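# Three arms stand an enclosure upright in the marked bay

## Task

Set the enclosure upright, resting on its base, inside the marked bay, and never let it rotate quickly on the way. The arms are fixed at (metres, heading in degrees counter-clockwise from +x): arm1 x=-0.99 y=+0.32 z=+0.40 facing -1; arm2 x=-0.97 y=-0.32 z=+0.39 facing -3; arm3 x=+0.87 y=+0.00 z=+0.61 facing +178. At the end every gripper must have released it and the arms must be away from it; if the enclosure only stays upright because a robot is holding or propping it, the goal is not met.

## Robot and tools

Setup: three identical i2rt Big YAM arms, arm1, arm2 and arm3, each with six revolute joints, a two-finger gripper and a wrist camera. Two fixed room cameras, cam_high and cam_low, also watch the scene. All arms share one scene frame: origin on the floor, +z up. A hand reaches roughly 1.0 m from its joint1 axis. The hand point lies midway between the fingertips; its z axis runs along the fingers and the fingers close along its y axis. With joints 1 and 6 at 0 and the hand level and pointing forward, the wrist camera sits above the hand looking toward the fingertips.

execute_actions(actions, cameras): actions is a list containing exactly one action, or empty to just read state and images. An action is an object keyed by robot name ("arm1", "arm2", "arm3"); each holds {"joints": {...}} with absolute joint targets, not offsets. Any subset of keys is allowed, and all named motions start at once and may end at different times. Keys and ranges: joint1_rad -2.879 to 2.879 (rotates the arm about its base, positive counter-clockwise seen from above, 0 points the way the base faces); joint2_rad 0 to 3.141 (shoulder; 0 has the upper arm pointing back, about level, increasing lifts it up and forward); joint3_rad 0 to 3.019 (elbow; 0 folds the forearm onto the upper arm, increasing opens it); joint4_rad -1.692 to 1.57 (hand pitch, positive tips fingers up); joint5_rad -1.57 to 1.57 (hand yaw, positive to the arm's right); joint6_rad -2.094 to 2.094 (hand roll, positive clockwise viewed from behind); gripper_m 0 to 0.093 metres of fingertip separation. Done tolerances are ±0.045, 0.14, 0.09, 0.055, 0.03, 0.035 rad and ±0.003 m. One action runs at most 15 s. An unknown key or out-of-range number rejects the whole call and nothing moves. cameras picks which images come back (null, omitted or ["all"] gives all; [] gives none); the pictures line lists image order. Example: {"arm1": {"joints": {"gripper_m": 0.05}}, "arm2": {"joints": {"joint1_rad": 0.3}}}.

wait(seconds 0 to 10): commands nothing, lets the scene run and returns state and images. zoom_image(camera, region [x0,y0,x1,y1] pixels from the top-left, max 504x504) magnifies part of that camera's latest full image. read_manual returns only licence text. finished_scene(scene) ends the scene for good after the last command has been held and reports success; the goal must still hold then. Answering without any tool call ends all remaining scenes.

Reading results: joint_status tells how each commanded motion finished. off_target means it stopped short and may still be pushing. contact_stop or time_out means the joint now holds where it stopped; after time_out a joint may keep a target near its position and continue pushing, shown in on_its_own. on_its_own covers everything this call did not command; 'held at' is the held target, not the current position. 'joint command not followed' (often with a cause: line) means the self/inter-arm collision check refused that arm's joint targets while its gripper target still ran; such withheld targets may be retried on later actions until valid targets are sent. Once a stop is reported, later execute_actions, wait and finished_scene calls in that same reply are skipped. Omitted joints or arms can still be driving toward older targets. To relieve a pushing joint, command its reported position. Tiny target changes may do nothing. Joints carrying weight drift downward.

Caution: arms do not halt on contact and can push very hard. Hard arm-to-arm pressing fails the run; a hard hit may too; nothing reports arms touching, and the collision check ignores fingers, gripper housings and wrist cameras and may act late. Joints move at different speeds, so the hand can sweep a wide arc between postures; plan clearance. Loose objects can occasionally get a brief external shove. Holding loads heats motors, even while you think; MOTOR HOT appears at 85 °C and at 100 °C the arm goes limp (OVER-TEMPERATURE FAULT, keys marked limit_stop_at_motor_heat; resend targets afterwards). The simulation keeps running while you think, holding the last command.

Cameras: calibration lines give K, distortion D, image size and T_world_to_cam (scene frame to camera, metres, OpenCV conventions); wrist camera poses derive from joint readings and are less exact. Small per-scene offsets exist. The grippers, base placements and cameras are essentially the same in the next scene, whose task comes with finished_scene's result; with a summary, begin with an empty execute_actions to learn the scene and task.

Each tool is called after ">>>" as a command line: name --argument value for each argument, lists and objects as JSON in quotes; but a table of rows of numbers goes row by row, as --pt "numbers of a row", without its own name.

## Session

>>> execute_actions --actions '[]'

Scene clock: 0.00 s.
arm1.joint_positions: joint1_rad=-0.365 joint2_rad=+0.634 joint3_rad=+1.388 joint4_rad=-1.469 joint5_rad=-0.271 joint6_rad=+0.412 gripper_m=+0.094
arm1.joint_status: not commanded
arm1.hand: x=-0.7680 y=+0.2883 z=+0.9119 quat_wxyz=(-0.411, -0.293, -0.854, -0.125) (m; scene frame)
arm2.joint_positions: joint1_rad=-0.047 joint2_rad=+0.635 joint3_rad=+1.371 joint4_rad=-1.461 joint5_rad=-0.144 joint6_rad=-0.131 gripper_m=+0.095
arm2.joint_status: not commanded
arm2.hand: x=-0.7533 y=-0.3176 z=+0.8983 quat_wxyz=(-0.417, +0.047, -0.907, -0.021) (m; scene frame)
arm3.joint_positions: joint1_rad=+0.060 joint2_rad=+0.493 joint3_rad=+1.370 joint4_rad=-1.288 joint5_rad=+0.127 joint6_rad=+0.390 gripper_m=+0.095
arm3.joint_status: not commanded
arm3.hand: x=+0.6841 y=+0.0181 z=+1.1790 quat_wxyz=(+0.060, +0.814, -0.187, -0.546) (m; scene frame)
pictures: arm1_cam_wrist, arm2_cam_wrist, arm3_cam_wrist, cam_high, cam_low
camera_calibration (this result's frames):
arm1_cam_wrist: T_world_to_cam=[[-0.399744, -0.797411, -0.45204, 0.33772], [-0.849036, 0.507972, -0.145265, -0.66094], [0.345459, 0.32573, -0.88009, 1.09951], [0, 0, 0, 1]] pos_world=[-0.805997, 0.246897, 1.02432]
arm2_cam_wrist: T_world_to_cam=[[0.109598, -0.993974, -0.00180022, -0.231478], [-0.968126, -0.106338, -0.226771, -0.555882], [0.225213, 0.0265966, -0.973946, 1.17661], [0, 0, 0, 1]] pos_world=[-0.777782, -0.320488, 1.01948]
arm3_cam_wrist: T_world_to_cam=[[0.236191, 0.928123, -0.287751, 0.156917], [0.807111, -0.352284, -0.473781, 0.0173257], [-0.541097, -0.120344, -0.832305, 1.4772], [0, 0, 0, 1]] pos_world=[0.748263, 0.0382373, 1.28284]
Images, in order (width x height): arm1_cam_wrist 504x504, arm2_cam_wrist 504x504, arm3_cam_wrist 504x504, cam_high 504x504, cam_low 504x504.

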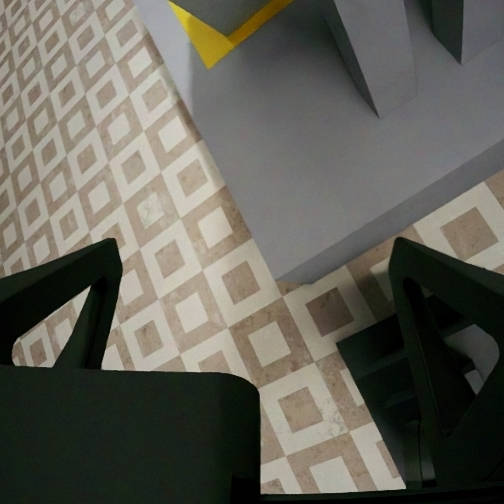

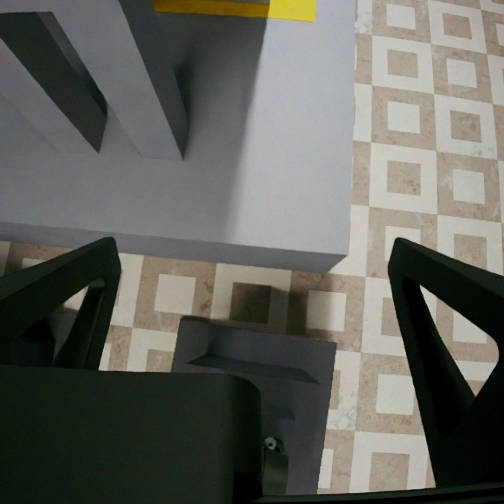

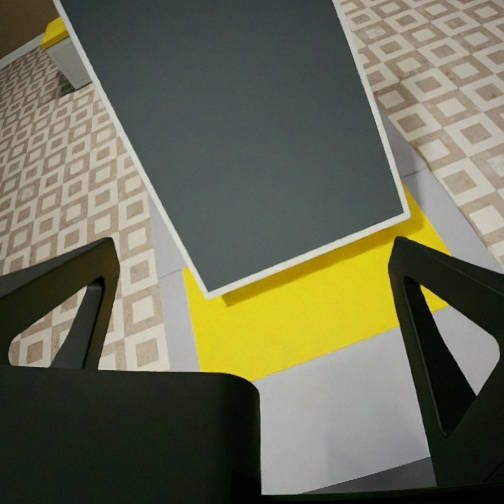

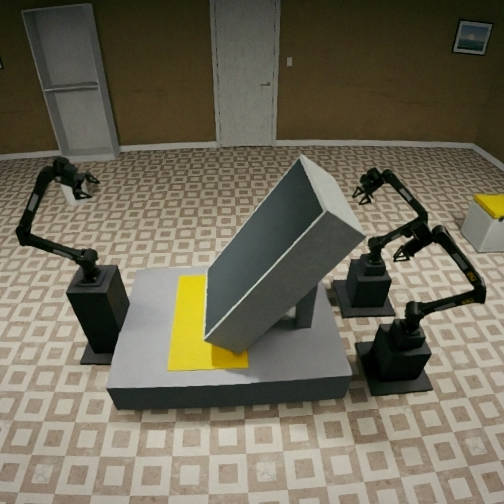

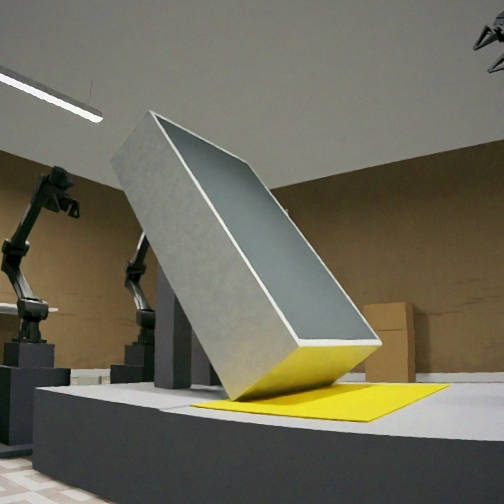

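>>> execute_actions --actions '[{"arm1":{"joints":{"joint1_rad":-0.12,"joint2_rad":0.55,"joint3_rad":0.73,"joint4_rad":0.2,"joint5_rad":0,"joint6_rad":0,"gripper_m":0}},"arm2":{"joints":{"joint1_rad":0.18,"joint2_rad":0.55,"joint3_rad":0.73,"joint4_rad":0.2,"joint5_rad":0,"joint6_rad":0,"gripper_m":0}},"arm3":{"joints":{"joint1_rad":0.03,"joint2_rad":1.95,"joint3_rad":1.78,"joint4_rad":0.17,"joint5_rad":0,"joint6_rad":0,"gripper_m":0}}}]' --cameras '[]'

>>> execute_actions --actions '[{"arm1":{"joints":{"joint2_rad":1.1,"joint3_rad":0.82,"joint4_rad":0.62}},"arm2":{"joints":{"joint2_rad":1.06,"joint3_rad":0.8,"joint4_rad":0.62}}}]' --cameras '[]'

>>> execute_actions --actions '[{"arm1":{"joints":{"joint2_rad":1.19,"joint3_rad":0.97}},"arm2":{"joints":{"joint2_rad":1.15,"joint3_rad":0.93}}}]' --cameras '["arm1_cam_wrist","arm2_cam_wrist"]'

>>> execute_actions --actions '[{"arm1":{"joints":{"joint2_rad":1.28,"joint3_rad":1.1,"joint4_rad":0.58}},"arm2":{"joints":{"joint2_rad":1.25,"joint3_rad":1.06,"joint4_rad":0.58}}}]' --cameras '[]'

Scene clock: 15.13 s.
arm1.joint_positions: joint1_rad=-0.132 joint2_rad=+0.555 joint3_rad=+0.740 joint4_rad=+0.180 joint5_rad=-0.004 joint6_rad=+0.009 gripper_m=+0.000
arm1.joint_status: all done
arm1.hand: x=-0.6486 y=+0.2772 z=+0.9443 quat_wxyz=(-0.822, -0.037, -0.565, +0.058) (m; scene frame)
arm2.joint_positions: joint1_rad=+0.177 joint2_rad=+0.557 joint3_rad=+0.732 joint4_rad=+0.179 joint5_rad=-0.003 joint6_rad=-0.011 gripper_m=+0.001
arm2.joint_status: all done
arm2.hand: x=-0.6376 y=-0.2760 z=+0.9348 quat_wxyz=(-0.821, +0.041, -0.567, -0.051) (m; scene frame)
arm3.joint_positions: joint1_rad=+0.039 joint2_rad=+1.957 joint3_rad=+1.758 joint4_rad=+0.155 joint5_rad=+0.003 joint6_rad=+0.015 gripper_m=+0.001
arm3.joint_status: all done
arm3.hand: x=+0.0259 y=+0.0002 z=+0.9831 quat_wxyz=(+0.004, +0.722, -0.006, -0.692) (m; scene frame)
pictures: none
No camera images: the call's "cameras" was empty. Leave "cameras" out to get every camera's image.

Scene clock: 16.47 s.
arm1.joint_positions: joint1_rad=-0.132 joint2_rad=+1.105 joint3_rad=+0.783 joint4_rad=+0.600 joint5_rad=-0.004 joint6_rad=+0.009 gripper_m=+0.000
arm1.joint_status: all done
arm1.hand: x=-0.4797 y=+0.2515 z=+0.8447 quat_wxyz=(-0.797, -0.040, -0.600, +0.057) (m; scene frame)
arm2.joint_positions: joint1_rad=+0.177 joint2_rad=+1.072 joint3_rad=+0.751 joint4_rad=+0.598 joint5_rad=-0.003 joint6_rad=-0.011 gripper_m=+0.001
arm2.joint_status: all done
arm2.hand: x=-0.4822 y=-0.2552 z=+0.8384 quat_wxyz=(-0.799, +0.044, -0.598, -0.049) (m; scene frame)
arm3.joint_positions: joint1_rad=+0.039 joint2_rad=+1.957 joint3_rad=+1.758 joint4_rad=+0.155 joint5_rad=+0.003 joint6_rad=+0.015 gripper_m=+0.001
arm3.joint_status: not commanded
arm3.hand: x=+0.0259 y=+0.0002 z=+0.9831 quat_wxyz=(+0.004, +0.722, -0.006, -0.692) (m; scene frame)
pictures: none
No camera images: the call's "cameras" was empty. Leave "cameras" out to get every camera's image.

Scene clock: 17.30 s.
arm1.joint_positions: joint1_rad=-0.132 joint2_rad=+1.185 joint3_rad=+0.921 joint4_rad=+0.603 joint5_rad=-0.004 joint6_rad=+0.009 gripper_m=+0.000
arm1.joint_status: all done
arm1.hand: x=-0.4484 y=+0.2474 z=+0.8880 quat_wxyz=(-0.815, -0.038, -0.575, +0.058) (m; scene frame)
arm2.joint_positions: joint1_rad=+0.177 joint2_rad=+1.150 joint3_rad=+0.873 joint4_rad=+0.600 joint5_rad=-0.003 joint6_rad=-0.011 gripper_m=+0.001
arm2.joint_status: all done
arm2.hand: x=-0.4522 y=-0.2513 z=+0.8736 quat_wxyz=(-0.812, +0.042, -0.580, -0.050) (m; scene frame)
arm3.joint_positions: joint1_rad=+0.039 joint2_rad=+1.957 joint3_rad=+1.758 joint4_rad=+0.155 joint5_rad=+0.003 joint6_rad=+0.015 gripper_m=+0.001
arm3.joint_status: not commanded
arm3.hand: x=+0.0259 y=+0.0002 z=+0.9831 quat_wxyz=(+0.004, +0.722, -0.006, -0.692) (m; scene frame)
pictures: arm1_cam_wrist, arm2_cam_wrist
camera_calibration (this result's frames):
arm1_cam_wrist: T_world_to_cam=[[-0.140555, -0.990067, 0.00343801, 0.181481], [-0.271158, 0.0351549, -0.961893, 0.729003], [0.952217, -0.136131, -0.273406, 0.829044], [0, 0, 0, 1]] pos_world=[-0.566246, 0.266909, 0.927264]
arm2_cam_wrist: T_world_to_cam=[[0.137266, -0.990417, 0.0152179, -0.200096], [-0.293123, -0.0552907, -0.954475, 0.690863], [0.94617, 0.126556, -0.297903, 0.843518], [0, 0, 0, 1]] pos_world=[-0.568137, -0.266733, 0.913743]
Images, in order (width x height): arm1_cam_wrist 504x504, arm2_cam_wrist 504x504.

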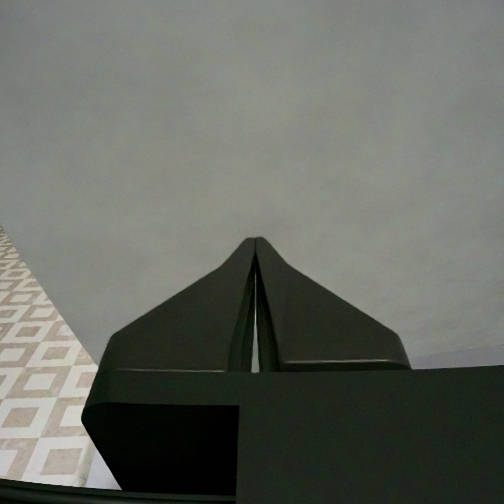

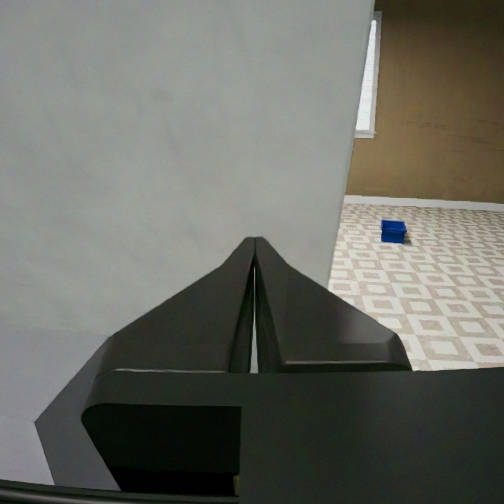

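Scene clock: 19.20 s.
arm1.joint_positions: joint1_rad=-0.132 joint2_rad=+1.213 joint3_rad=+0.936 joint4_rad=+0.593 joint5_rad=+0.008 joint6_rad=+0.009 gripper_m=+0.000
arm1.joint_status: joint3_rad time_out (moved +0.014 of +0.179); the others done
arm1.on_its_own: joint3_rad reads +0.936 and still pushes toward +1.048 since a time_out
arm1.hand: x=-0.4380 y=+0.2437 z=+0.8799 quat_wxyz=(-0.808, -0.044, -0.584, +0.061) (m; scene frame)
arm2.joint_positions: joint1_rad=+0.178 joint2_rad=+1.205 joint3_rad=+0.929 joint4_rad=+0.589 joint5_rad=-0.003 joint6_rad=-0.011 gripper_m=+0.001
arm2.joint_status: joint3_rad time_out (moved +0.056 of +0.187); the others done
arm2.on_its_own: joint3_rad reads +0.929 and still pushes toward +1.041 since a time_out
arm2.hand: x=-0.4311 y=-0.2478 z=+0.8769 quat_wxyz=(-0.810, +0.043, -0.583, -0.051) (m; scene frame)
arm3.joint_positions: joint1_rad=+0.039 joint2_rad=+1.957 joint3_rad=+1.758 joint4_rad=+0.155 joint5_rad=+0.003 joint6_rad=+0.015 gripper_m=+0.001
arm3.joint_status: not commanded
arm3.hand: x=+0.0259 y=+0.0002 z=+0.9831 quat_wxyz=(+0.004, +0.722, -0.006, -0.692) (m; scene frame)
pictures: none
No camera images: the call's "cameras" was empty. Leave "cameras" out to get every camera's image.

>>> execute_actions --actions '[{"arm1":{"joints":{"joint2_rad":1.33,"joint3_rad":1.2}},"arm2":{"joints":{"joint2_rad":1.33,"joint3_rad":1.2}},"arm3":{"joints":{"joint1_rad":0.0}}}]' --cameras '[]'

Scene clock: 25.13 s.
arm1.joint_positions: joint1_rad=-0.130 joint2_rad=+1.314 joint3_rad=+1.062 joint4_rad=+0.576 joint5_rad=-0.001 joint6_rad=+0.007 gripper_m=+0.000
arm1.joint_status: joint3_rad time_out (moved +0.126 of +0.264); the others done
arm1.on_its_own: joint3_rad reads +1.062 and still pushes toward +1.174 since a time_out
arm1.hand: x=-0.3977 y=+0.2405 z=+0.8961 quat_wxyz=(-0.811, -0.039, -0.581, +0.058) (m; scene frame)
arm2.joint_positions: joint1_rad=+0.177 joint2_rad=+1.306 joint3_rad=+1.056 joint4_rad=+0.577 joint5_rad=+0.005 joint6_rad=-0.010 gripper_m=+0.001
arm2.joint_status: joint3_rad time_out (moved +0.127 of +0.271); the others done
arm2.on_its_own: joint3_rad reads +1.056 and still pushes toward +1.169 since a time_out
arm2.hand: x=-0.3910 y=-0.2448 z=+0.8948 quat_wxyz=(-0.813, +0.038, -0.578, -0.049) (m; scene frame)
arm3.joint_positions: joint1_rad=+0.000 joint2_rad=+1.957 joint3_rad=+1.758 joint4_rad=+0.155 joint5_rad=+0.002 joint6_rad=+0.015 gripper_m=+0.001
arm3.joint_status: all done
arm3.hand: x=+0.0266 y=+0.0331 z=+0.9831 quat_wxyz=(-0.009, +0.722, -0.020, -0.692) (m; scene frame)
pictures: none
No camera images: the call's "cameras" was empty. Leave "cameras" out to get every camera's image.

>>> execute_actions --actions '[{"arm1":{"joints":{"joint2_rad":1.42,"joint3_rad":1.29,"joint4_rad":0.54}},"arm2":{"joints":{"joint2_rad":1.42,"joint3_rad":1.29,"joint4_rad":0.54}}}]' --cameras '[]'

Scene clock: 31.47 s.
arm1.joint_positions: joint1_rad=-0.124 joint2_rad=+1.395 joint3_rad=+1.187 joint4_rad=+0.547 joint5_rad=-0.005 joint6_rad=+0.007 gripper_m=+0.000
arm1.joint_status: joint3_rad time_out (moved +0.125 of +0.228); the others done
arm1.on_its_own: joint3_rad reads +1.187 and still pushes toward +1.290 since a time_out
arm1.hand: x=-0.3633 y=+0.2406 z=+0.9169 quat_wxyz=(-0.815, -0.035, -0.576, +0.055) (m; scene frame)
arm2.joint_positions: joint1_rad=+0.171 joint2_rad=+1.390 joint3_rad=+1.181 joint4_rad=+0.547 joint5_rad=+0.009 joint6_rad=-0.010 gripper_m=+0.001
arm2.joint_status: joint3_rad time_out (moved +0.125 of +0.234); the others done
arm2.on_its_own: joint3_rad reads +1.181 and still pushes toward +1.290 since a time_out
arm2.hand: x=-0.3563 y=-0.2446 z=+0.9150 quat_wxyz=(-0.817, +0.035, -0.574, -0.045) (m; scene frame)
arm3.joint_positions: joint1_rad=+0.000 joint2_rad=+1.957 joint3_rad=+1.758 joint4_rad=+0.155 joint5_rad=+0.002 joint6_rad=+0.015 gripper_m=+0.001
arm3.joint_status: not commanded
arm3.hand: x=+0.0266 y=+0.0331 z=+0.9831 quat_wxyz=(-0.009, +0.722, -0.020, -0.692) (m; scene frame)
pictures: none
No camera images: the call's "cameras" was empty. Leave "cameras" out to get every camera's image.

>>> execute_actions --actions '[{"arm1":{"joints":{"joint1_rad":-0.11,"joint2_rad":1.5,"joint3_rad":1.39,"joint4_rad":0.5}},"arm2":{"joints":{"joint2_rad":1.5,"joint3_rad":1.39,"joint4_rad":0.5}}}]' --cameras '[]'

>>> execute_actions --actions '[{"arm1":{"joints":{"joint2_rad":1.57,"joint3_rad":1.5,"joint4_rad":0.47}},"arm2":{"joints":{"joint2_rad":1.57,"joint3_rad":1.5,"joint4_rad":0.47}}}]' --cameras '[]'

>>> execute_actions --actions '[{"arm1":{"joints":{"joint2_rad":1.64,"joint3_rad":1.6,"joint4_rad":0.43}},"arm2":{"joints":{"joint2_rad":1.64,"joint3_rad":1.6,"joint4_rad":0.43}}}]' --cameras '[]'

>>> execute_actions --actions '[{"arm1":{"joints":{"joint2_rad":1.71,"joint3_rad":1.7,"joint4_rad":0.4}},"arm2":{"joints":{"joint2_rad":1.7,"joint3_rad":1.7,"joint4_rad":0.4}}}]' --cameras '["cam_low"]'

Scene clock: 54.80 s.
arm1.joint_positions: joint1_rad=-0.117 joint2_rad=+1.473 joint3_rad=+1.309 joint4_rad=+0.513 joint5_rad=-0.005 joint6_rad=+0.007 gripper_m=+0.000
arm1.joint_status: all done
arm1.hand: x=-0.3308 y=+0.2409 z=+0.9346 quat_wxyz=(-0.818, -0.033, -0.572, +0.052) (m; scene frame)
arm2.joint_positions: joint1_rad=+0.166 joint2_rad=+1.470 joint3_rad=+1.304 joint4_rad=+0.513 joint5_rad=+0.009 joint6_rad=-0.009 gripper_m=+0.001
arm2.joint_status: all done
arm2.hand: x=-0.3230 y=-0.2434 z=+0.9315 quat_wxyz=(-0.819, +0.033, -0.571, -0.044) (m; scene frame)
arm3.joint_positions: joint1_rad=+0.000 joint2_rad=+1.957 joint3_rad=+1.758 joint4_rad=+0.155 joint5_rad=+0.002 joint6_rad=+0.015 gripper_m=+0.001
arm3.joint_status: not commanded
arm3.hand: x=+0.0266 y=+0.0331 z=+0.9831 quat_wxyz=(-0.009, +0.722, -0.020, -0.692) (m; scene frame)
pictures: none
No camera images: the call's "cameras" was empty. Leave "cameras" out to get every camera's image.

Scene clock: 56.03 s.
arm1.joint_positions: joint1_rad=-0.113 joint2_rad=+1.550 joint3_rad=+1.429 joint4_rad=+0.483 joint5_rad=-0.005 joint6_rad=+0.007 gripper_m=+0.000
arm1.joint_status: all done
arm1.hand: x=-0.3001 y=+0.2397 z=+0.9505 quat_wxyz=(-0.822, -0.031, -0.567, +0.051) (m; scene frame)
arm2.joint_positions: joint1_rad=+0.164 joint2_rad=+1.550 joint3_rad=+1.424 joint4_rad=+0.482 joint5_rad=+0.006 joint6_rad=-0.009 gripper_m=+0.001
arm2.joint_status: all done
arm2.hand: x=-0.2913 y=-0.2405 z=+0.9455 quat_wxyz=(-0.822, +0.033, -0.567, -0.044) (m; scene frame)
arm3.joint_positions: joint1_rad=+0.000 joint2_rad=+1.957 joint3_rad=+1.758 joint4_rad=+0.155 joint5_rad=+0.002 joint6_rad=+0.015 gripper_m=+0.001
arm3.joint_status: not commanded
arm3.hand: x=+0.0266 y=+0.0331 z=+0.9831 quat_wxyz=(-0.009, +0.722, -0.020, -0.692) (m; scene frame)
pictures: none
No camera images: the call's "cameras" was empty. Leave "cameras" out to get every camera's image.

Scene clock: 57.37 s.
arm1.joint_positions: joint1_rad=-0.111 joint2_rad=+1.619 joint3_rad=+1.539 joint4_rad=+0.444 joint5_rad=-0.003 joint6_rad=+0.007 gripper_m=+0.000
arm1.joint_status: all done
arm1.hand: x=-0.2728 y=+0.2374 z=+0.9614 quat_wxyz=(-0.822, -0.032, -0.566, +0.051) (m; scene frame)
arm2.joint_positions: joint1_rad=+0.169 joint2_rad=+1.625 joint3_rad=+1.533 joint4_rad=+0.440 joint5_rad=+0.004 joint6_rad=-0.009 gripper_m=+0.001
arm2.joint_status: all done
arm2.hand: x=-0.2616 y=-0.2333 z=+0.9514 quat_wxyz=(-0.820, +0.036, -0.570, -0.046) (m; scene frame)
arm3.joint_positions: joint1_rad=+0.000 joint2_rad=+1.957 joint3_rad=+1.758 joint4_rad=+0.155 joint5_rad=+0.002 joint6_rad=+0.015 gripper_m=+0.001
arm3.joint_status: not commanded
arm3.hand: x=+0.0266 y=+0.0331 z=+0.9831 quat_wxyz=(-0.009, +0.722, -0.020, -0.692) (m; scene frame)
pictures: none
No camera images: the call's "cameras" was empty. Leave "cameras" out to get every camera's image.

Scene clock: 58.50 s.
arm1.joint_positions: joint1_rad=-0.111 joint2_rad=+1.684 joint3_rad=+1.639 joint4_rad=+0.415 joint5_rad=-0.003 joint6_rad=+0.007 gripper_m=+0.000
arm1.joint_status: all done
arm1.hand: x=-0.2484 y=+0.2348 z=+0.9696 quat_wxyz=(-0.824, -0.031, -0.564, +0.050) (m; scene frame)
arm2.joint_positions: joint1_rad=+0.170 joint2_rad=+1.688 joint3_rad=+1.631 joint4_rad=+0.410 joint5_rad=+0.003 joint6_rad=-0.009 gripper_m=+0.001
arm2.joint_status: all done
arm2.hand: x=-0.2378 y=-0.2293 z=+0.9595 quat_wxyz=(-0.821, +0.036, -0.568, -0.047) (m; scene frame)
arm3.joint_positions: joint1_rad=+0.000 joint2_rad=+1.946 joint3_rad=+1.756 joint4_rad=+0.158 joint5_rad=+0.002 joint6_rad=+0.014 gripper_m=+0.001
arm3.joint_status: not commanded
arm3.hand: x=+0.0293 y=+0.0330 z=+0.9907 quat_wxyz=(-0.009, +0.718, -0.020, -0.695) (m; scene frame)
pictures: cam_low
Images, in order (width x height): cam_low 504x504.

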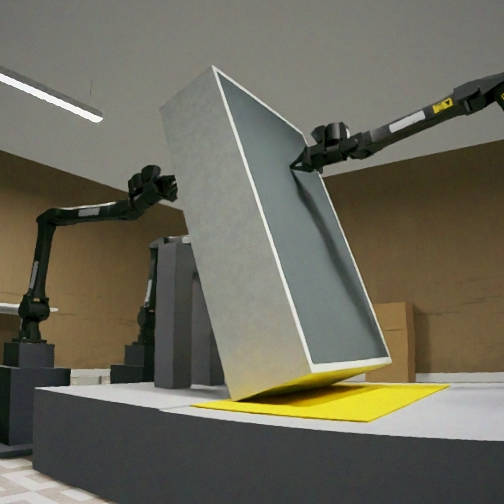

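>>> execute_actions --actions '[{"arm1":{"joints":{"joint2_rad":1.77,"joint3_rad":1.79,"joint4_rad":0.37}},"arm2":{"joints":{"joint2_rad":1.76,"joint3_rad":1.79,"joint4_rad":0.37}},"arm3":{"joints":{"joint2_rad":1.9,"joint3_rad":1.69,"joint4_rad":0.2}}}]' --cameras '[]'

>>> execute_actions --actions '[{"arm1":{"joints":{"joint2_rad":1.83,"joint3_rad":1.88,"joint4_rad":0.34}},"arm2":{"joints":{"joint2_rad":1.82,"joint3_rad":1.88,"joint4_rad":0.34}},"arm3":{"joints":{"joint2_rad":1.85,"joint3_rad":1.62,"joint4_rad":0.22}}}]' --cameras '[]'

>>> execute_actions --actions '[{"arm1":{"joints":{"joint2_rad":1.9,"joint3_rad":1.98,"joint4_rad":0.31}},"arm2":{"joints":{"joint2_rad":1.89,"joint3_rad":1.98,"joint4_rad":0.31}},"arm3":{"joints":{"joint2_rad":1.8,"joint3_rad":1.55,"joint4_rad":0.24}}}]' --cameras '[]'

>>> execute_actions --actions '[{"arm1":{"joints":{"joint2_rad":1.97,"joint3_rad":2.09,"joint4_rad":0.27}},"arm2":{"joints":{"joint2_rad":1.96,"joint3_rad":2.09,"joint4_rad":0.27}},"arm3":{"joints":{"joint2_rad":1.75,"joint3_rad":1.48,"joint4_rad":0.26}}}]' --cameras '[]'

>>> execute_actions --actions '[{"arm3":{"joints":{"joint2_rad":1.7,"joint3_rad":1.41,"joint4_rad":0.28}}}]' --cameras '["cam_low"]'

Scene clock: 75.57 s.
arm1.joint_positions: joint1_rad=-0.110 joint2_rad=+1.745 joint3_rad=+1.729 joint4_rad=+0.386 joint5_rad=-0.004 joint6_rad=+0.007 gripper_m=+0.000
arm1.joint_status: all done
arm1.hand: x=-0.2262 y=+0.2325 z=+0.9739 quat_wxyz=(-0.824, -0.031, -0.563, +0.050) (m; scene frame)
arm2.joint_positions: joint1_rad=+0.172 joint2_rad=+1.751 joint3_rad=+1.722 joint4_rad=+0.379 joint5_rad=+0.002 joint6_rad=-0.009 gripper_m=+0.001
arm2.joint_status: all done
arm2.hand: x=-0.2148 y=-0.2248 z=+0.9624 quat_wxyz=(-0.820, +0.037, -0.569, -0.048) (m; scene frame)
arm3.joint_positions: joint1_rad=+0.000 joint2_rad=+1.893 joint3_rad=+1.695 joint4_rad=+0.184 joint5_rad=+0.002 joint6_rad=+0.014 gripper_m=+0.001
arm3.joint_status: all done
arm3.hand: x=+0.0474 y=+0.0322 z=+1.0029 quat_wxyz=(-0.009, +0.712, -0.019, -0.702) (m; scene frame)
pictures: none
No camera images: the call's "cameras" was empty. Leave "cameras" out to get every camera's image.

Scene clock: 76.50 s.
arm1.joint_positions: joint1_rad=-0.110 joint2_rad=+1.804 joint3_rad=+1.819 joint4_rad=+0.356 joint5_rad=-0.003 joint6_rad=+0.007 gripper_m=+0.000
arm1.joint_status: all done
arm1.hand: x=-0.2050 y=+0.2298 z=+0.9768 quat_wxyz=(-0.824, -0.031, -0.563, +0.050) (m; scene frame)
arm2.joint_positions: joint1_rad=+0.172 joint2_rad=+1.811 joint3_rad=+1.812 joint4_rad=+0.350 joint5_rad=+0.002 joint6_rad=-0.009 gripper_m=+0.001
arm2.joint_status: all done
arm2.hand: x=-0.1932 y=-0.2220 z=+0.9647 quat_wxyz=(-0.820, +0.037, -0.569, -0.048) (m; scene frame)
arm3.joint_positions: joint1_rad=+0.000 joint2_rad=+1.835 joint3_rad=+1.619 joint4_rad=+0.208 joint5_rad=+0.002 joint6_rad=+0.014 gripper_m=+0.001
arm3.joint_status: all done
arm3.hand: x=+0.0687 y=+0.0317 z=+1.0080 quat_wxyz=(-0.009, +0.709, -0.019, -0.704) (m; scene frame)
pictures: none
No camera images: the call's "cameras" was empty. Leave "cameras" out to get every camera's image.

Scene clock: 77.47 s.
arm1.joint_positions: joint1_rad=-0.110 joint2_rad=+1.874 joint3_rad=+1.920 joint4_rad=+0.325 joint5_rad=-0.003 joint6_rad=+0.007 gripper_m=+0.000
arm1.joint_status: all done
arm1.hand: x=-0.1812 y=+0.2268 z=+0.9770 quat_wxyz=(-0.824, -0.031, -0.563, +0.050) (m; scene frame)
arm2.joint_positions: joint1_rad=+0.172 joint2_rad=+1.883 joint3_rad=+1.912 joint4_rad=+0.320 joint5_rad=+0.002 joint6_rad=-0.009 gripper_m=+0.001
arm2.joint_status: all done
arm2.hand: x=-0.1688 y=-0.2190 z=+0.9638 quat_wxyz=(-0.820, +0.037, -0.569, -0.048) (m; scene frame)
arm3.joint_positions: joint1_rad=-0.001 joint2_rad=+1.772 joint3_rad=+1.539 joint4_rad=+0.229 joint5_rad=+0.003 joint6_rad=+0.014 gripper_m=+0.001
arm3.joint_status: all done
arm3.hand: x=+0.0924 y=+0.0312 z=+1.0118 quat_wxyz=(-0.010, +0.708, -0.020, -0.705) (m; scene frame)
pictures: none
No camera images: the call's "cameras" was empty. Leave "cameras" out to get every camera's image.

Scene clock: 78.40 s.
arm1.joint_positions: joint1_rad=-0.110 joint2_rad=+1.942 joint3_rad=+2.029 joint4_rad=+0.285 joint5_rad=-0.003 joint6_rad=+0.007 gripper_m=+0.000
arm1.joint_status: all done
arm1.hand: x=-0.1598 y=+0.2242 z=+0.9802 quat_wxyz=(-0.825, -0.031, -0.563, +0.050) (m; scene frame)
arm2.joint_positions: joint1_rad=+0.173 joint2_rad=+1.953 joint3_rad=+2.021 joint4_rad=+0.279 joint5_rad=+0.002 joint6_rad=-0.009 gripper_m=+0.001
arm2.joint_status: all done
arm2.hand: x=-0.1463 y=-0.2154 z=+0.9648 quat_wxyz=(-0.819, +0.038, -0.570, -0.048) (m; scene frame)
arm3.joint_positions: joint1_rad=-0.002 joint2_rad=+1.712 joint3_rad=+1.456 joint4_rad=+0.245 joint5_rad=+0.004 joint6_rad=+0.014 gripper_m=+0.001
arm3.joint_status: all done
arm3.hand: x=+0.1161 y=+0.0310 z=+1.0092 quat_wxyz=(-0.010, +0.711, -0.020, -0.703) (m; scene frame)
pictures: none
No camera images: the call's "cameras" was empty. Leave "cameras" out to get every camera's image.

Scene clock: 79.43 s.
arm1.joint_positions: joint1_rad=-0.110 joint2_rad=+1.942 joint3_rad=+2.029 joint4_rad=+0.285 joint5_rad=-0.003 joint6_rad=+0.007 gripper_m=+0.000
arm1.joint_status: not commanded
arm1.hand: x=-0.1598 y=+0.2242 z=+0.9802 quat_wxyz=(-0.825, -0.031, -0.563, +0.050) (m; scene frame)
arm2.joint_positions: joint1_rad=+0.173 joint2_rad=+1.953 joint3_rad=+2.021 joint4_rad=+0.279 joint5_rad=+0.002 joint6_rad=-0.009 gripper_m=+0.001
arm2.joint_status: not commanded
arm2.hand: x=-0.1463 y=-0.2154 z=+0.9648 quat_wxyz=(-0.819, +0.038, -0.570, -0.048) (m; scene frame)
arm3.joint_positions: joint1_rad=-0.003 joint2_rad=+1.662 joint3_rad=+1.384 joint4_rad=+0.266 joint5_rad=+0.004 joint6_rad=+0.013 gripper_m=+0.001
arm3.joint_status: all done
arm3.hand: x=+0.1369 y=+0.0311 z=+1.0069 quat_wxyz=(-0.011, +0.711, -0.021, -0.703) (m; scene frame)
pictures: cam_low
Images, in order (width x height): cam_low 504x504.

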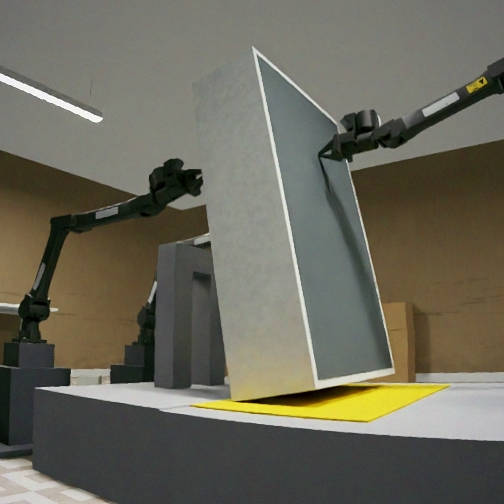

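>>> execute_actions --actions '[{"arm3":{"joints":{"joint2_rad":1.655,"joint3_rad":1.34,"joint4_rad":0.3}}}]' --cameras '[]'

>>> execute_actions --actions '[{"arm3":{"joints":{"joint2_rad":1.61,"joint3_rad":1.27,"joint4_rad":0.32}}}]' --cameras '[]'

>>> execute_actions --actions '[{"arm3":{"joints":{"joint2_rad":1.57,"joint3_rad":1.2,"joint4_rad":0.34}}}]' --cameras '[]'

>>> execute_actions --actions '[{"arm3":{"joints":{"joint2_rad":1.53,"joint3_rad":1.13,"joint4_rad":0.36}}}]' --cameras '[]'

>>> execute_actions --actions '[{"arm3":{"joints":{"joint2_rad":1.49,"joint3_rad":1.06,"joint4_rad":0.38}}}]' --cameras '[]'

>>> execute_actions --actions '[{"arm3":{"joints":{"joint2_rad":1.45,"joint3_rad":0.99,"joint4_rad":0.4}}}]' --cameras '["cam_low"]'

Scene clock: 90.30 s.
arm1.joint_positions: joint1_rad=-0.110 joint2_rad=+1.942 joint3_rad=+2.029 joint4_rad=+0.285 joint5_rad=-0.003 joint6_rad=+0.007 gripper_m=+0.000
arm1.joint_status: not commanded
arm1.hand: x=-0.1598 y=+0.2242 z=+0.9802 quat_wxyz=(-0.825, -0.031, -0.563, +0.050) (m; scene frame)
arm2.joint_positions: joint1_rad=+0.173 joint2_rad=+1.953 joint3_rad=+2.021 joint4_rad=+0.279 joint5_rad=+0.002 joint6_rad=-0.009 gripper_m=+0.001
arm2.joint_status: not commanded
arm2.hand: x=-0.1463 y=-0.2154 z=+0.9648 quat_wxyz=(-0.819, +0.038, -0.570, -0.048) (m; scene frame)
arm3.joint_positions: joint1_rad=-0.004 joint2_rad=+1.600 joint3_rad=+1.300 joint4_rad=+0.279 joint5_rad=+0.005 joint6_rad=+0.013 gripper_m=+0.001
arm3.joint_status: all done
arm3.hand: x=+0.1624 y=+0.0314 z=+1.0020 quat_wxyz=(-0.012, +0.714, -0.021, -0.699) (m; scene frame)
pictures: none
No camera images: the call's "cameras" was empty. Leave "cameras" out to get every camera's image.

Scene clock: 91.27 s.
arm1.joint_positions: joint1_rad=-0.110 joint2_rad=+1.942 joint3_rad=+2.029 joint4_rad=+0.285 joint5_rad=-0.003 joint6_rad=+0.007 gripper_m=+0.000
arm1.joint_status: not commanded
arm1.hand: x=-0.1598 y=+0.2242 z=+0.9802 quat_wxyz=(-0.825, -0.031, -0.563, +0.050) (m; scene frame)
arm2.joint_positions: joint1_rad=+0.173 joint2_rad=+1.953 joint3_rad=+2.021 joint4_rad=+0.279 joint5_rad=+0.002 joint6_rad=-0.009 gripper_m=+0.001
arm2.joint_status: not commanded
arm2.hand: x=-0.1463 y=-0.2154 z=+0.9648 quat_wxyz=(-0.819, +0.038, -0.570, -0.048) (m; scene frame)
arm3.joint_positions: joint1_rad=-0.006 joint2_rad=+1.541 joint3_rad=+1.220 joint4_rad=+0.294 joint5_rad=+0.006 joint6_rad=+0.012 gripper_m=+0.001
arm3.joint_status: all done
arm3.hand: x=+0.1873 y=+0.0316 z=+0.9970 quat_wxyz=(-0.013, +0.716, -0.022, -0.697) (m; scene frame)
pictures: none
No camera images: the call's "cameras" was empty. Leave "cameras" out to get every camera's image.

Scene clock: 92.23 s.
arm1.joint_positions: joint1_rad=-0.110 joint2_rad=+1.942 joint3_rad=+2.029 joint4_rad=+0.285 joint5_rad=-0.003 joint6_rad=+0.007 gripper_m=+0.000
arm1.joint_status: not commanded
arm1.hand: x=-0.1598 y=+0.2242 z=+0.9802 quat_wxyz=(-0.825, -0.031, -0.563, +0.050) (m; scene frame)
arm2.joint_positions: joint1_rad=+0.173 joint2_rad=+1.953 joint3_rad=+2.021 joint4_rad=+0.279 joint5_rad=+0.002 joint6_rad=-0.009 gripper_m=+0.001
arm2.joint_status: not commanded
arm2.hand: x=-0.1463 y=-0.2154 z=+0.9648 quat_wxyz=(-0.819, +0.038, -0.570, -0.048) (m; scene frame)
arm3.joint_positions: joint1_rad=-0.007 joint2_rad=+1.484 joint3_rad=+1.140 joint4_rad=+0.313 joint5_rad=+0.008 joint6_rad=+0.012 gripper_m=+0.001
arm3.joint_status: all done
arm3.hand: x=+0.2121 y=+0.0318 z=+0.9908 quat_wxyz=(-0.014, +0.718, -0.023, -0.696) (m; scene frame)
pictures: none
No camera images: the call's "cameras" was empty. Leave "cameras" out to get every camera's image.

Scene clock: 93.23 s.
arm1.joint_positions: joint1_rad=-0.110 joint2_rad=+1.942 joint3_rad=+2.029 joint4_rad=+0.285 joint5_rad=-0.003 joint6_rad=+0.007 gripper_m=+0.000
arm1.joint_status: not commanded
arm1.hand: x=-0.1598 y=+0.2242 z=+0.9802 quat_wxyz=(-0.825, -0.031, -0.563, +0.050) (m; scene frame)
arm2.joint_positions: joint1_rad=+0.173 joint2_rad=+1.953 joint3_rad=+2.021 joint4_rad=+0.279 joint5_rad=+0.002 joint6_rad=-0.009 gripper_m=+0.001
arm2.joint_status: not commanded
arm2.hand: x=-0.1463 y=-0.2154 z=+0.9648 quat_wxyz=(-0.819, +0.038, -0.570, -0.048) (m; scene frame)
arm3.joint_positions: joint1_rad=-0.009 joint2_rad=+1.424 joint3_rad=+1.061 joint4_rad=+0.330 joint5_rad=+0.009 joint6_rad=+0.012 gripper_m=+0.001
arm3.joint_status: all done
arm3.hand: x=+0.2376 y=+0.0321 z=+0.9840 quat_wxyz=(-0.015, +0.719, -0.025, -0.695) (m; scene frame)
pictures: none
No camera images: the call's "cameras" was empty. Leave "cameras" out to get every camera's image.

Scene clock: 94.23 s.
arm1.joint_positions: joint1_rad=-0.110 joint2_rad=+1.942 joint3_rad=+2.029 joint4_rad=+0.285 joint5_rad=-0.003 joint6_rad=+0.007 gripper_m=+0.000
arm1.joint_status: not commanded
arm1.hand: x=-0.1598 y=+0.2242 z=+0.9802 quat_wxyz=(-0.825, -0.031, -0.563, +0.050) (m; scene frame)
arm2.joint_positions: joint1_rad=+0.173 joint2_rad=+1.953 joint3_rad=+2.021 joint4_rad=+0.279 joint5_rad=+0.002 joint6_rad=-0.009 gripper_m=+0.001
arm2.joint_status: not commanded
arm2.hand: x=-0.1463 y=-0.2154 z=+0.9648 quat_wxyz=(-0.819, +0.038, -0.570, -0.048) (m; scene frame)
arm3.joint_positions: joint1_rad=-0.011 joint2_rad=+1.368 joint3_rad=+0.983 joint4_rad=+0.348 joint5_rad=+0.011 joint6_rad=+0.012 gripper_m=+0.001
arm3.joint_status: all done
arm3.hand: x=+0.2625 y=+0.0323 z=+0.9759 quat_wxyz=(-0.016, +0.720, -0.026, -0.694) (m; scene frame)
pictures: none
No camera images: the call's "cameras" was empty. Leave "cameras" out to get every camera's image.

Scene clock: 95.17 s.
arm1.joint_positions: joint1_rad=-0.110 joint2_rad=+1.942 joint3_rad=+2.029 joint4_rad=+0.285 joint5_rad=-0.003 joint6_rad=+0.007 gripper_m=+0.000
arm1.joint_status: not commanded
arm1.hand: x=-0.1598 y=+0.2242 z=+0.9802 quat_wxyz=(-0.825, -0.031, -0.563, +0.050) (m; scene frame)
arm2.joint_positions: joint1_rad=+0.173 joint2_rad=+1.953 joint3_rad=+2.021 joint4_rad=+0.279 joint5_rad=+0.002 joint6_rad=-0.009 gripper_m=+0.001
arm2.joint_status: not commanded
arm2.hand: x=-0.1463 y=-0.2154 z=+0.9648 quat_wxyz=(-0.819, +0.038, -0.570, -0.048) (m; scene frame)
arm3.joint_positions: joint1_rad=-0.012 joint2_rad=+1.357 joint3_rad=+0.950 joint4_rad=+0.390 joint5_rad=+0.012 joint6_rad=+0.012 gripper_m=+0.001
arm3.joint_status: all done
arm3.hand: x=+0.2696 y=+0.0324 z=+0.9728 quat_wxyz=(-0.017, +0.713, -0.026, -0.701) (m; scene frame)
pictures: cam_low
Images, in order (width x height): cam_low 504x504.

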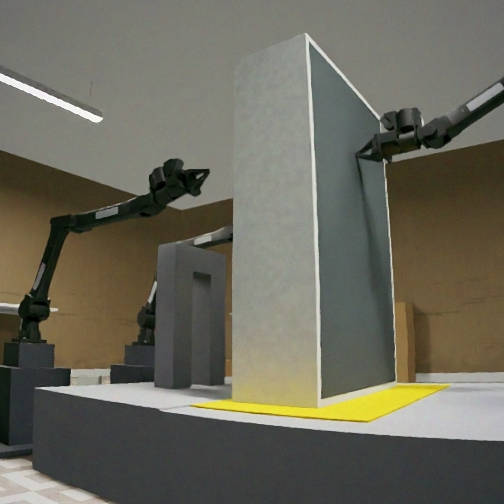

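>>> execute_actions --actions '[{"arm3":{"joints":{"joint2_rad":0.6,"joint3_rad":0.8}},"arm1":{"joints":{"joint2_rad":1.3,"joint3_rad":1.9}},"arm2":{"joints":{"joint2_rad":1.3,"joint3_rad":1.9}}}]' --cameras '[]'

>>> finished_scene --scene 2

Scene clock: 102.83 s.
arm1.joint_positions: joint1_rad=-0.110 joint2_rad=+1.297 joint3_rad=+1.897 joint4_rad=+0.278 joint5_rad=-0.003 joint6_rad=+0.007 gripper_m=+0.000
arm1.joint_status: all done
arm1.hand: x=-0.5320 y=+0.2742 z=+1.3168 quat_wxyz=(-0.939, -0.015, -0.338, +0.056) (m; scene frame)
arm2.joint_positions: joint1_rad=+0.173 joint2_rad=+1.311 joint3_rad=+1.892 joint4_rad=+0.273 joint5_rad=+0.002 joint6_rad=-0.009 gripper_m=+0.001
arm2.joint_status: all done
arm2.hand: x=-0.5131 y=-0.2629 z=+1.3048 quat_wxyz=(-0.936, +0.022, -0.347, -0.055) (m; scene frame)
arm3.joint_positions: joint1_rad=-0.009 joint2_rad=+0.594 joint3_rad=+0.786 joint4_rad=+0.401 joint5_rad=+0.003 joint6_rad=+0.012 gripper_m=+0.001
arm3.joint_status: all done
arm3.hand: x=+0.5486 y=+0.0164 z=+1.2223 quat_wxyz=(-0.016, +0.470, -0.015, -0.883) (m; scene frame)
pictures: none
No camera images: the call's "cameras" was empty. Leave "cameras" out to get every camera's image.

The scene is finished: the task was done.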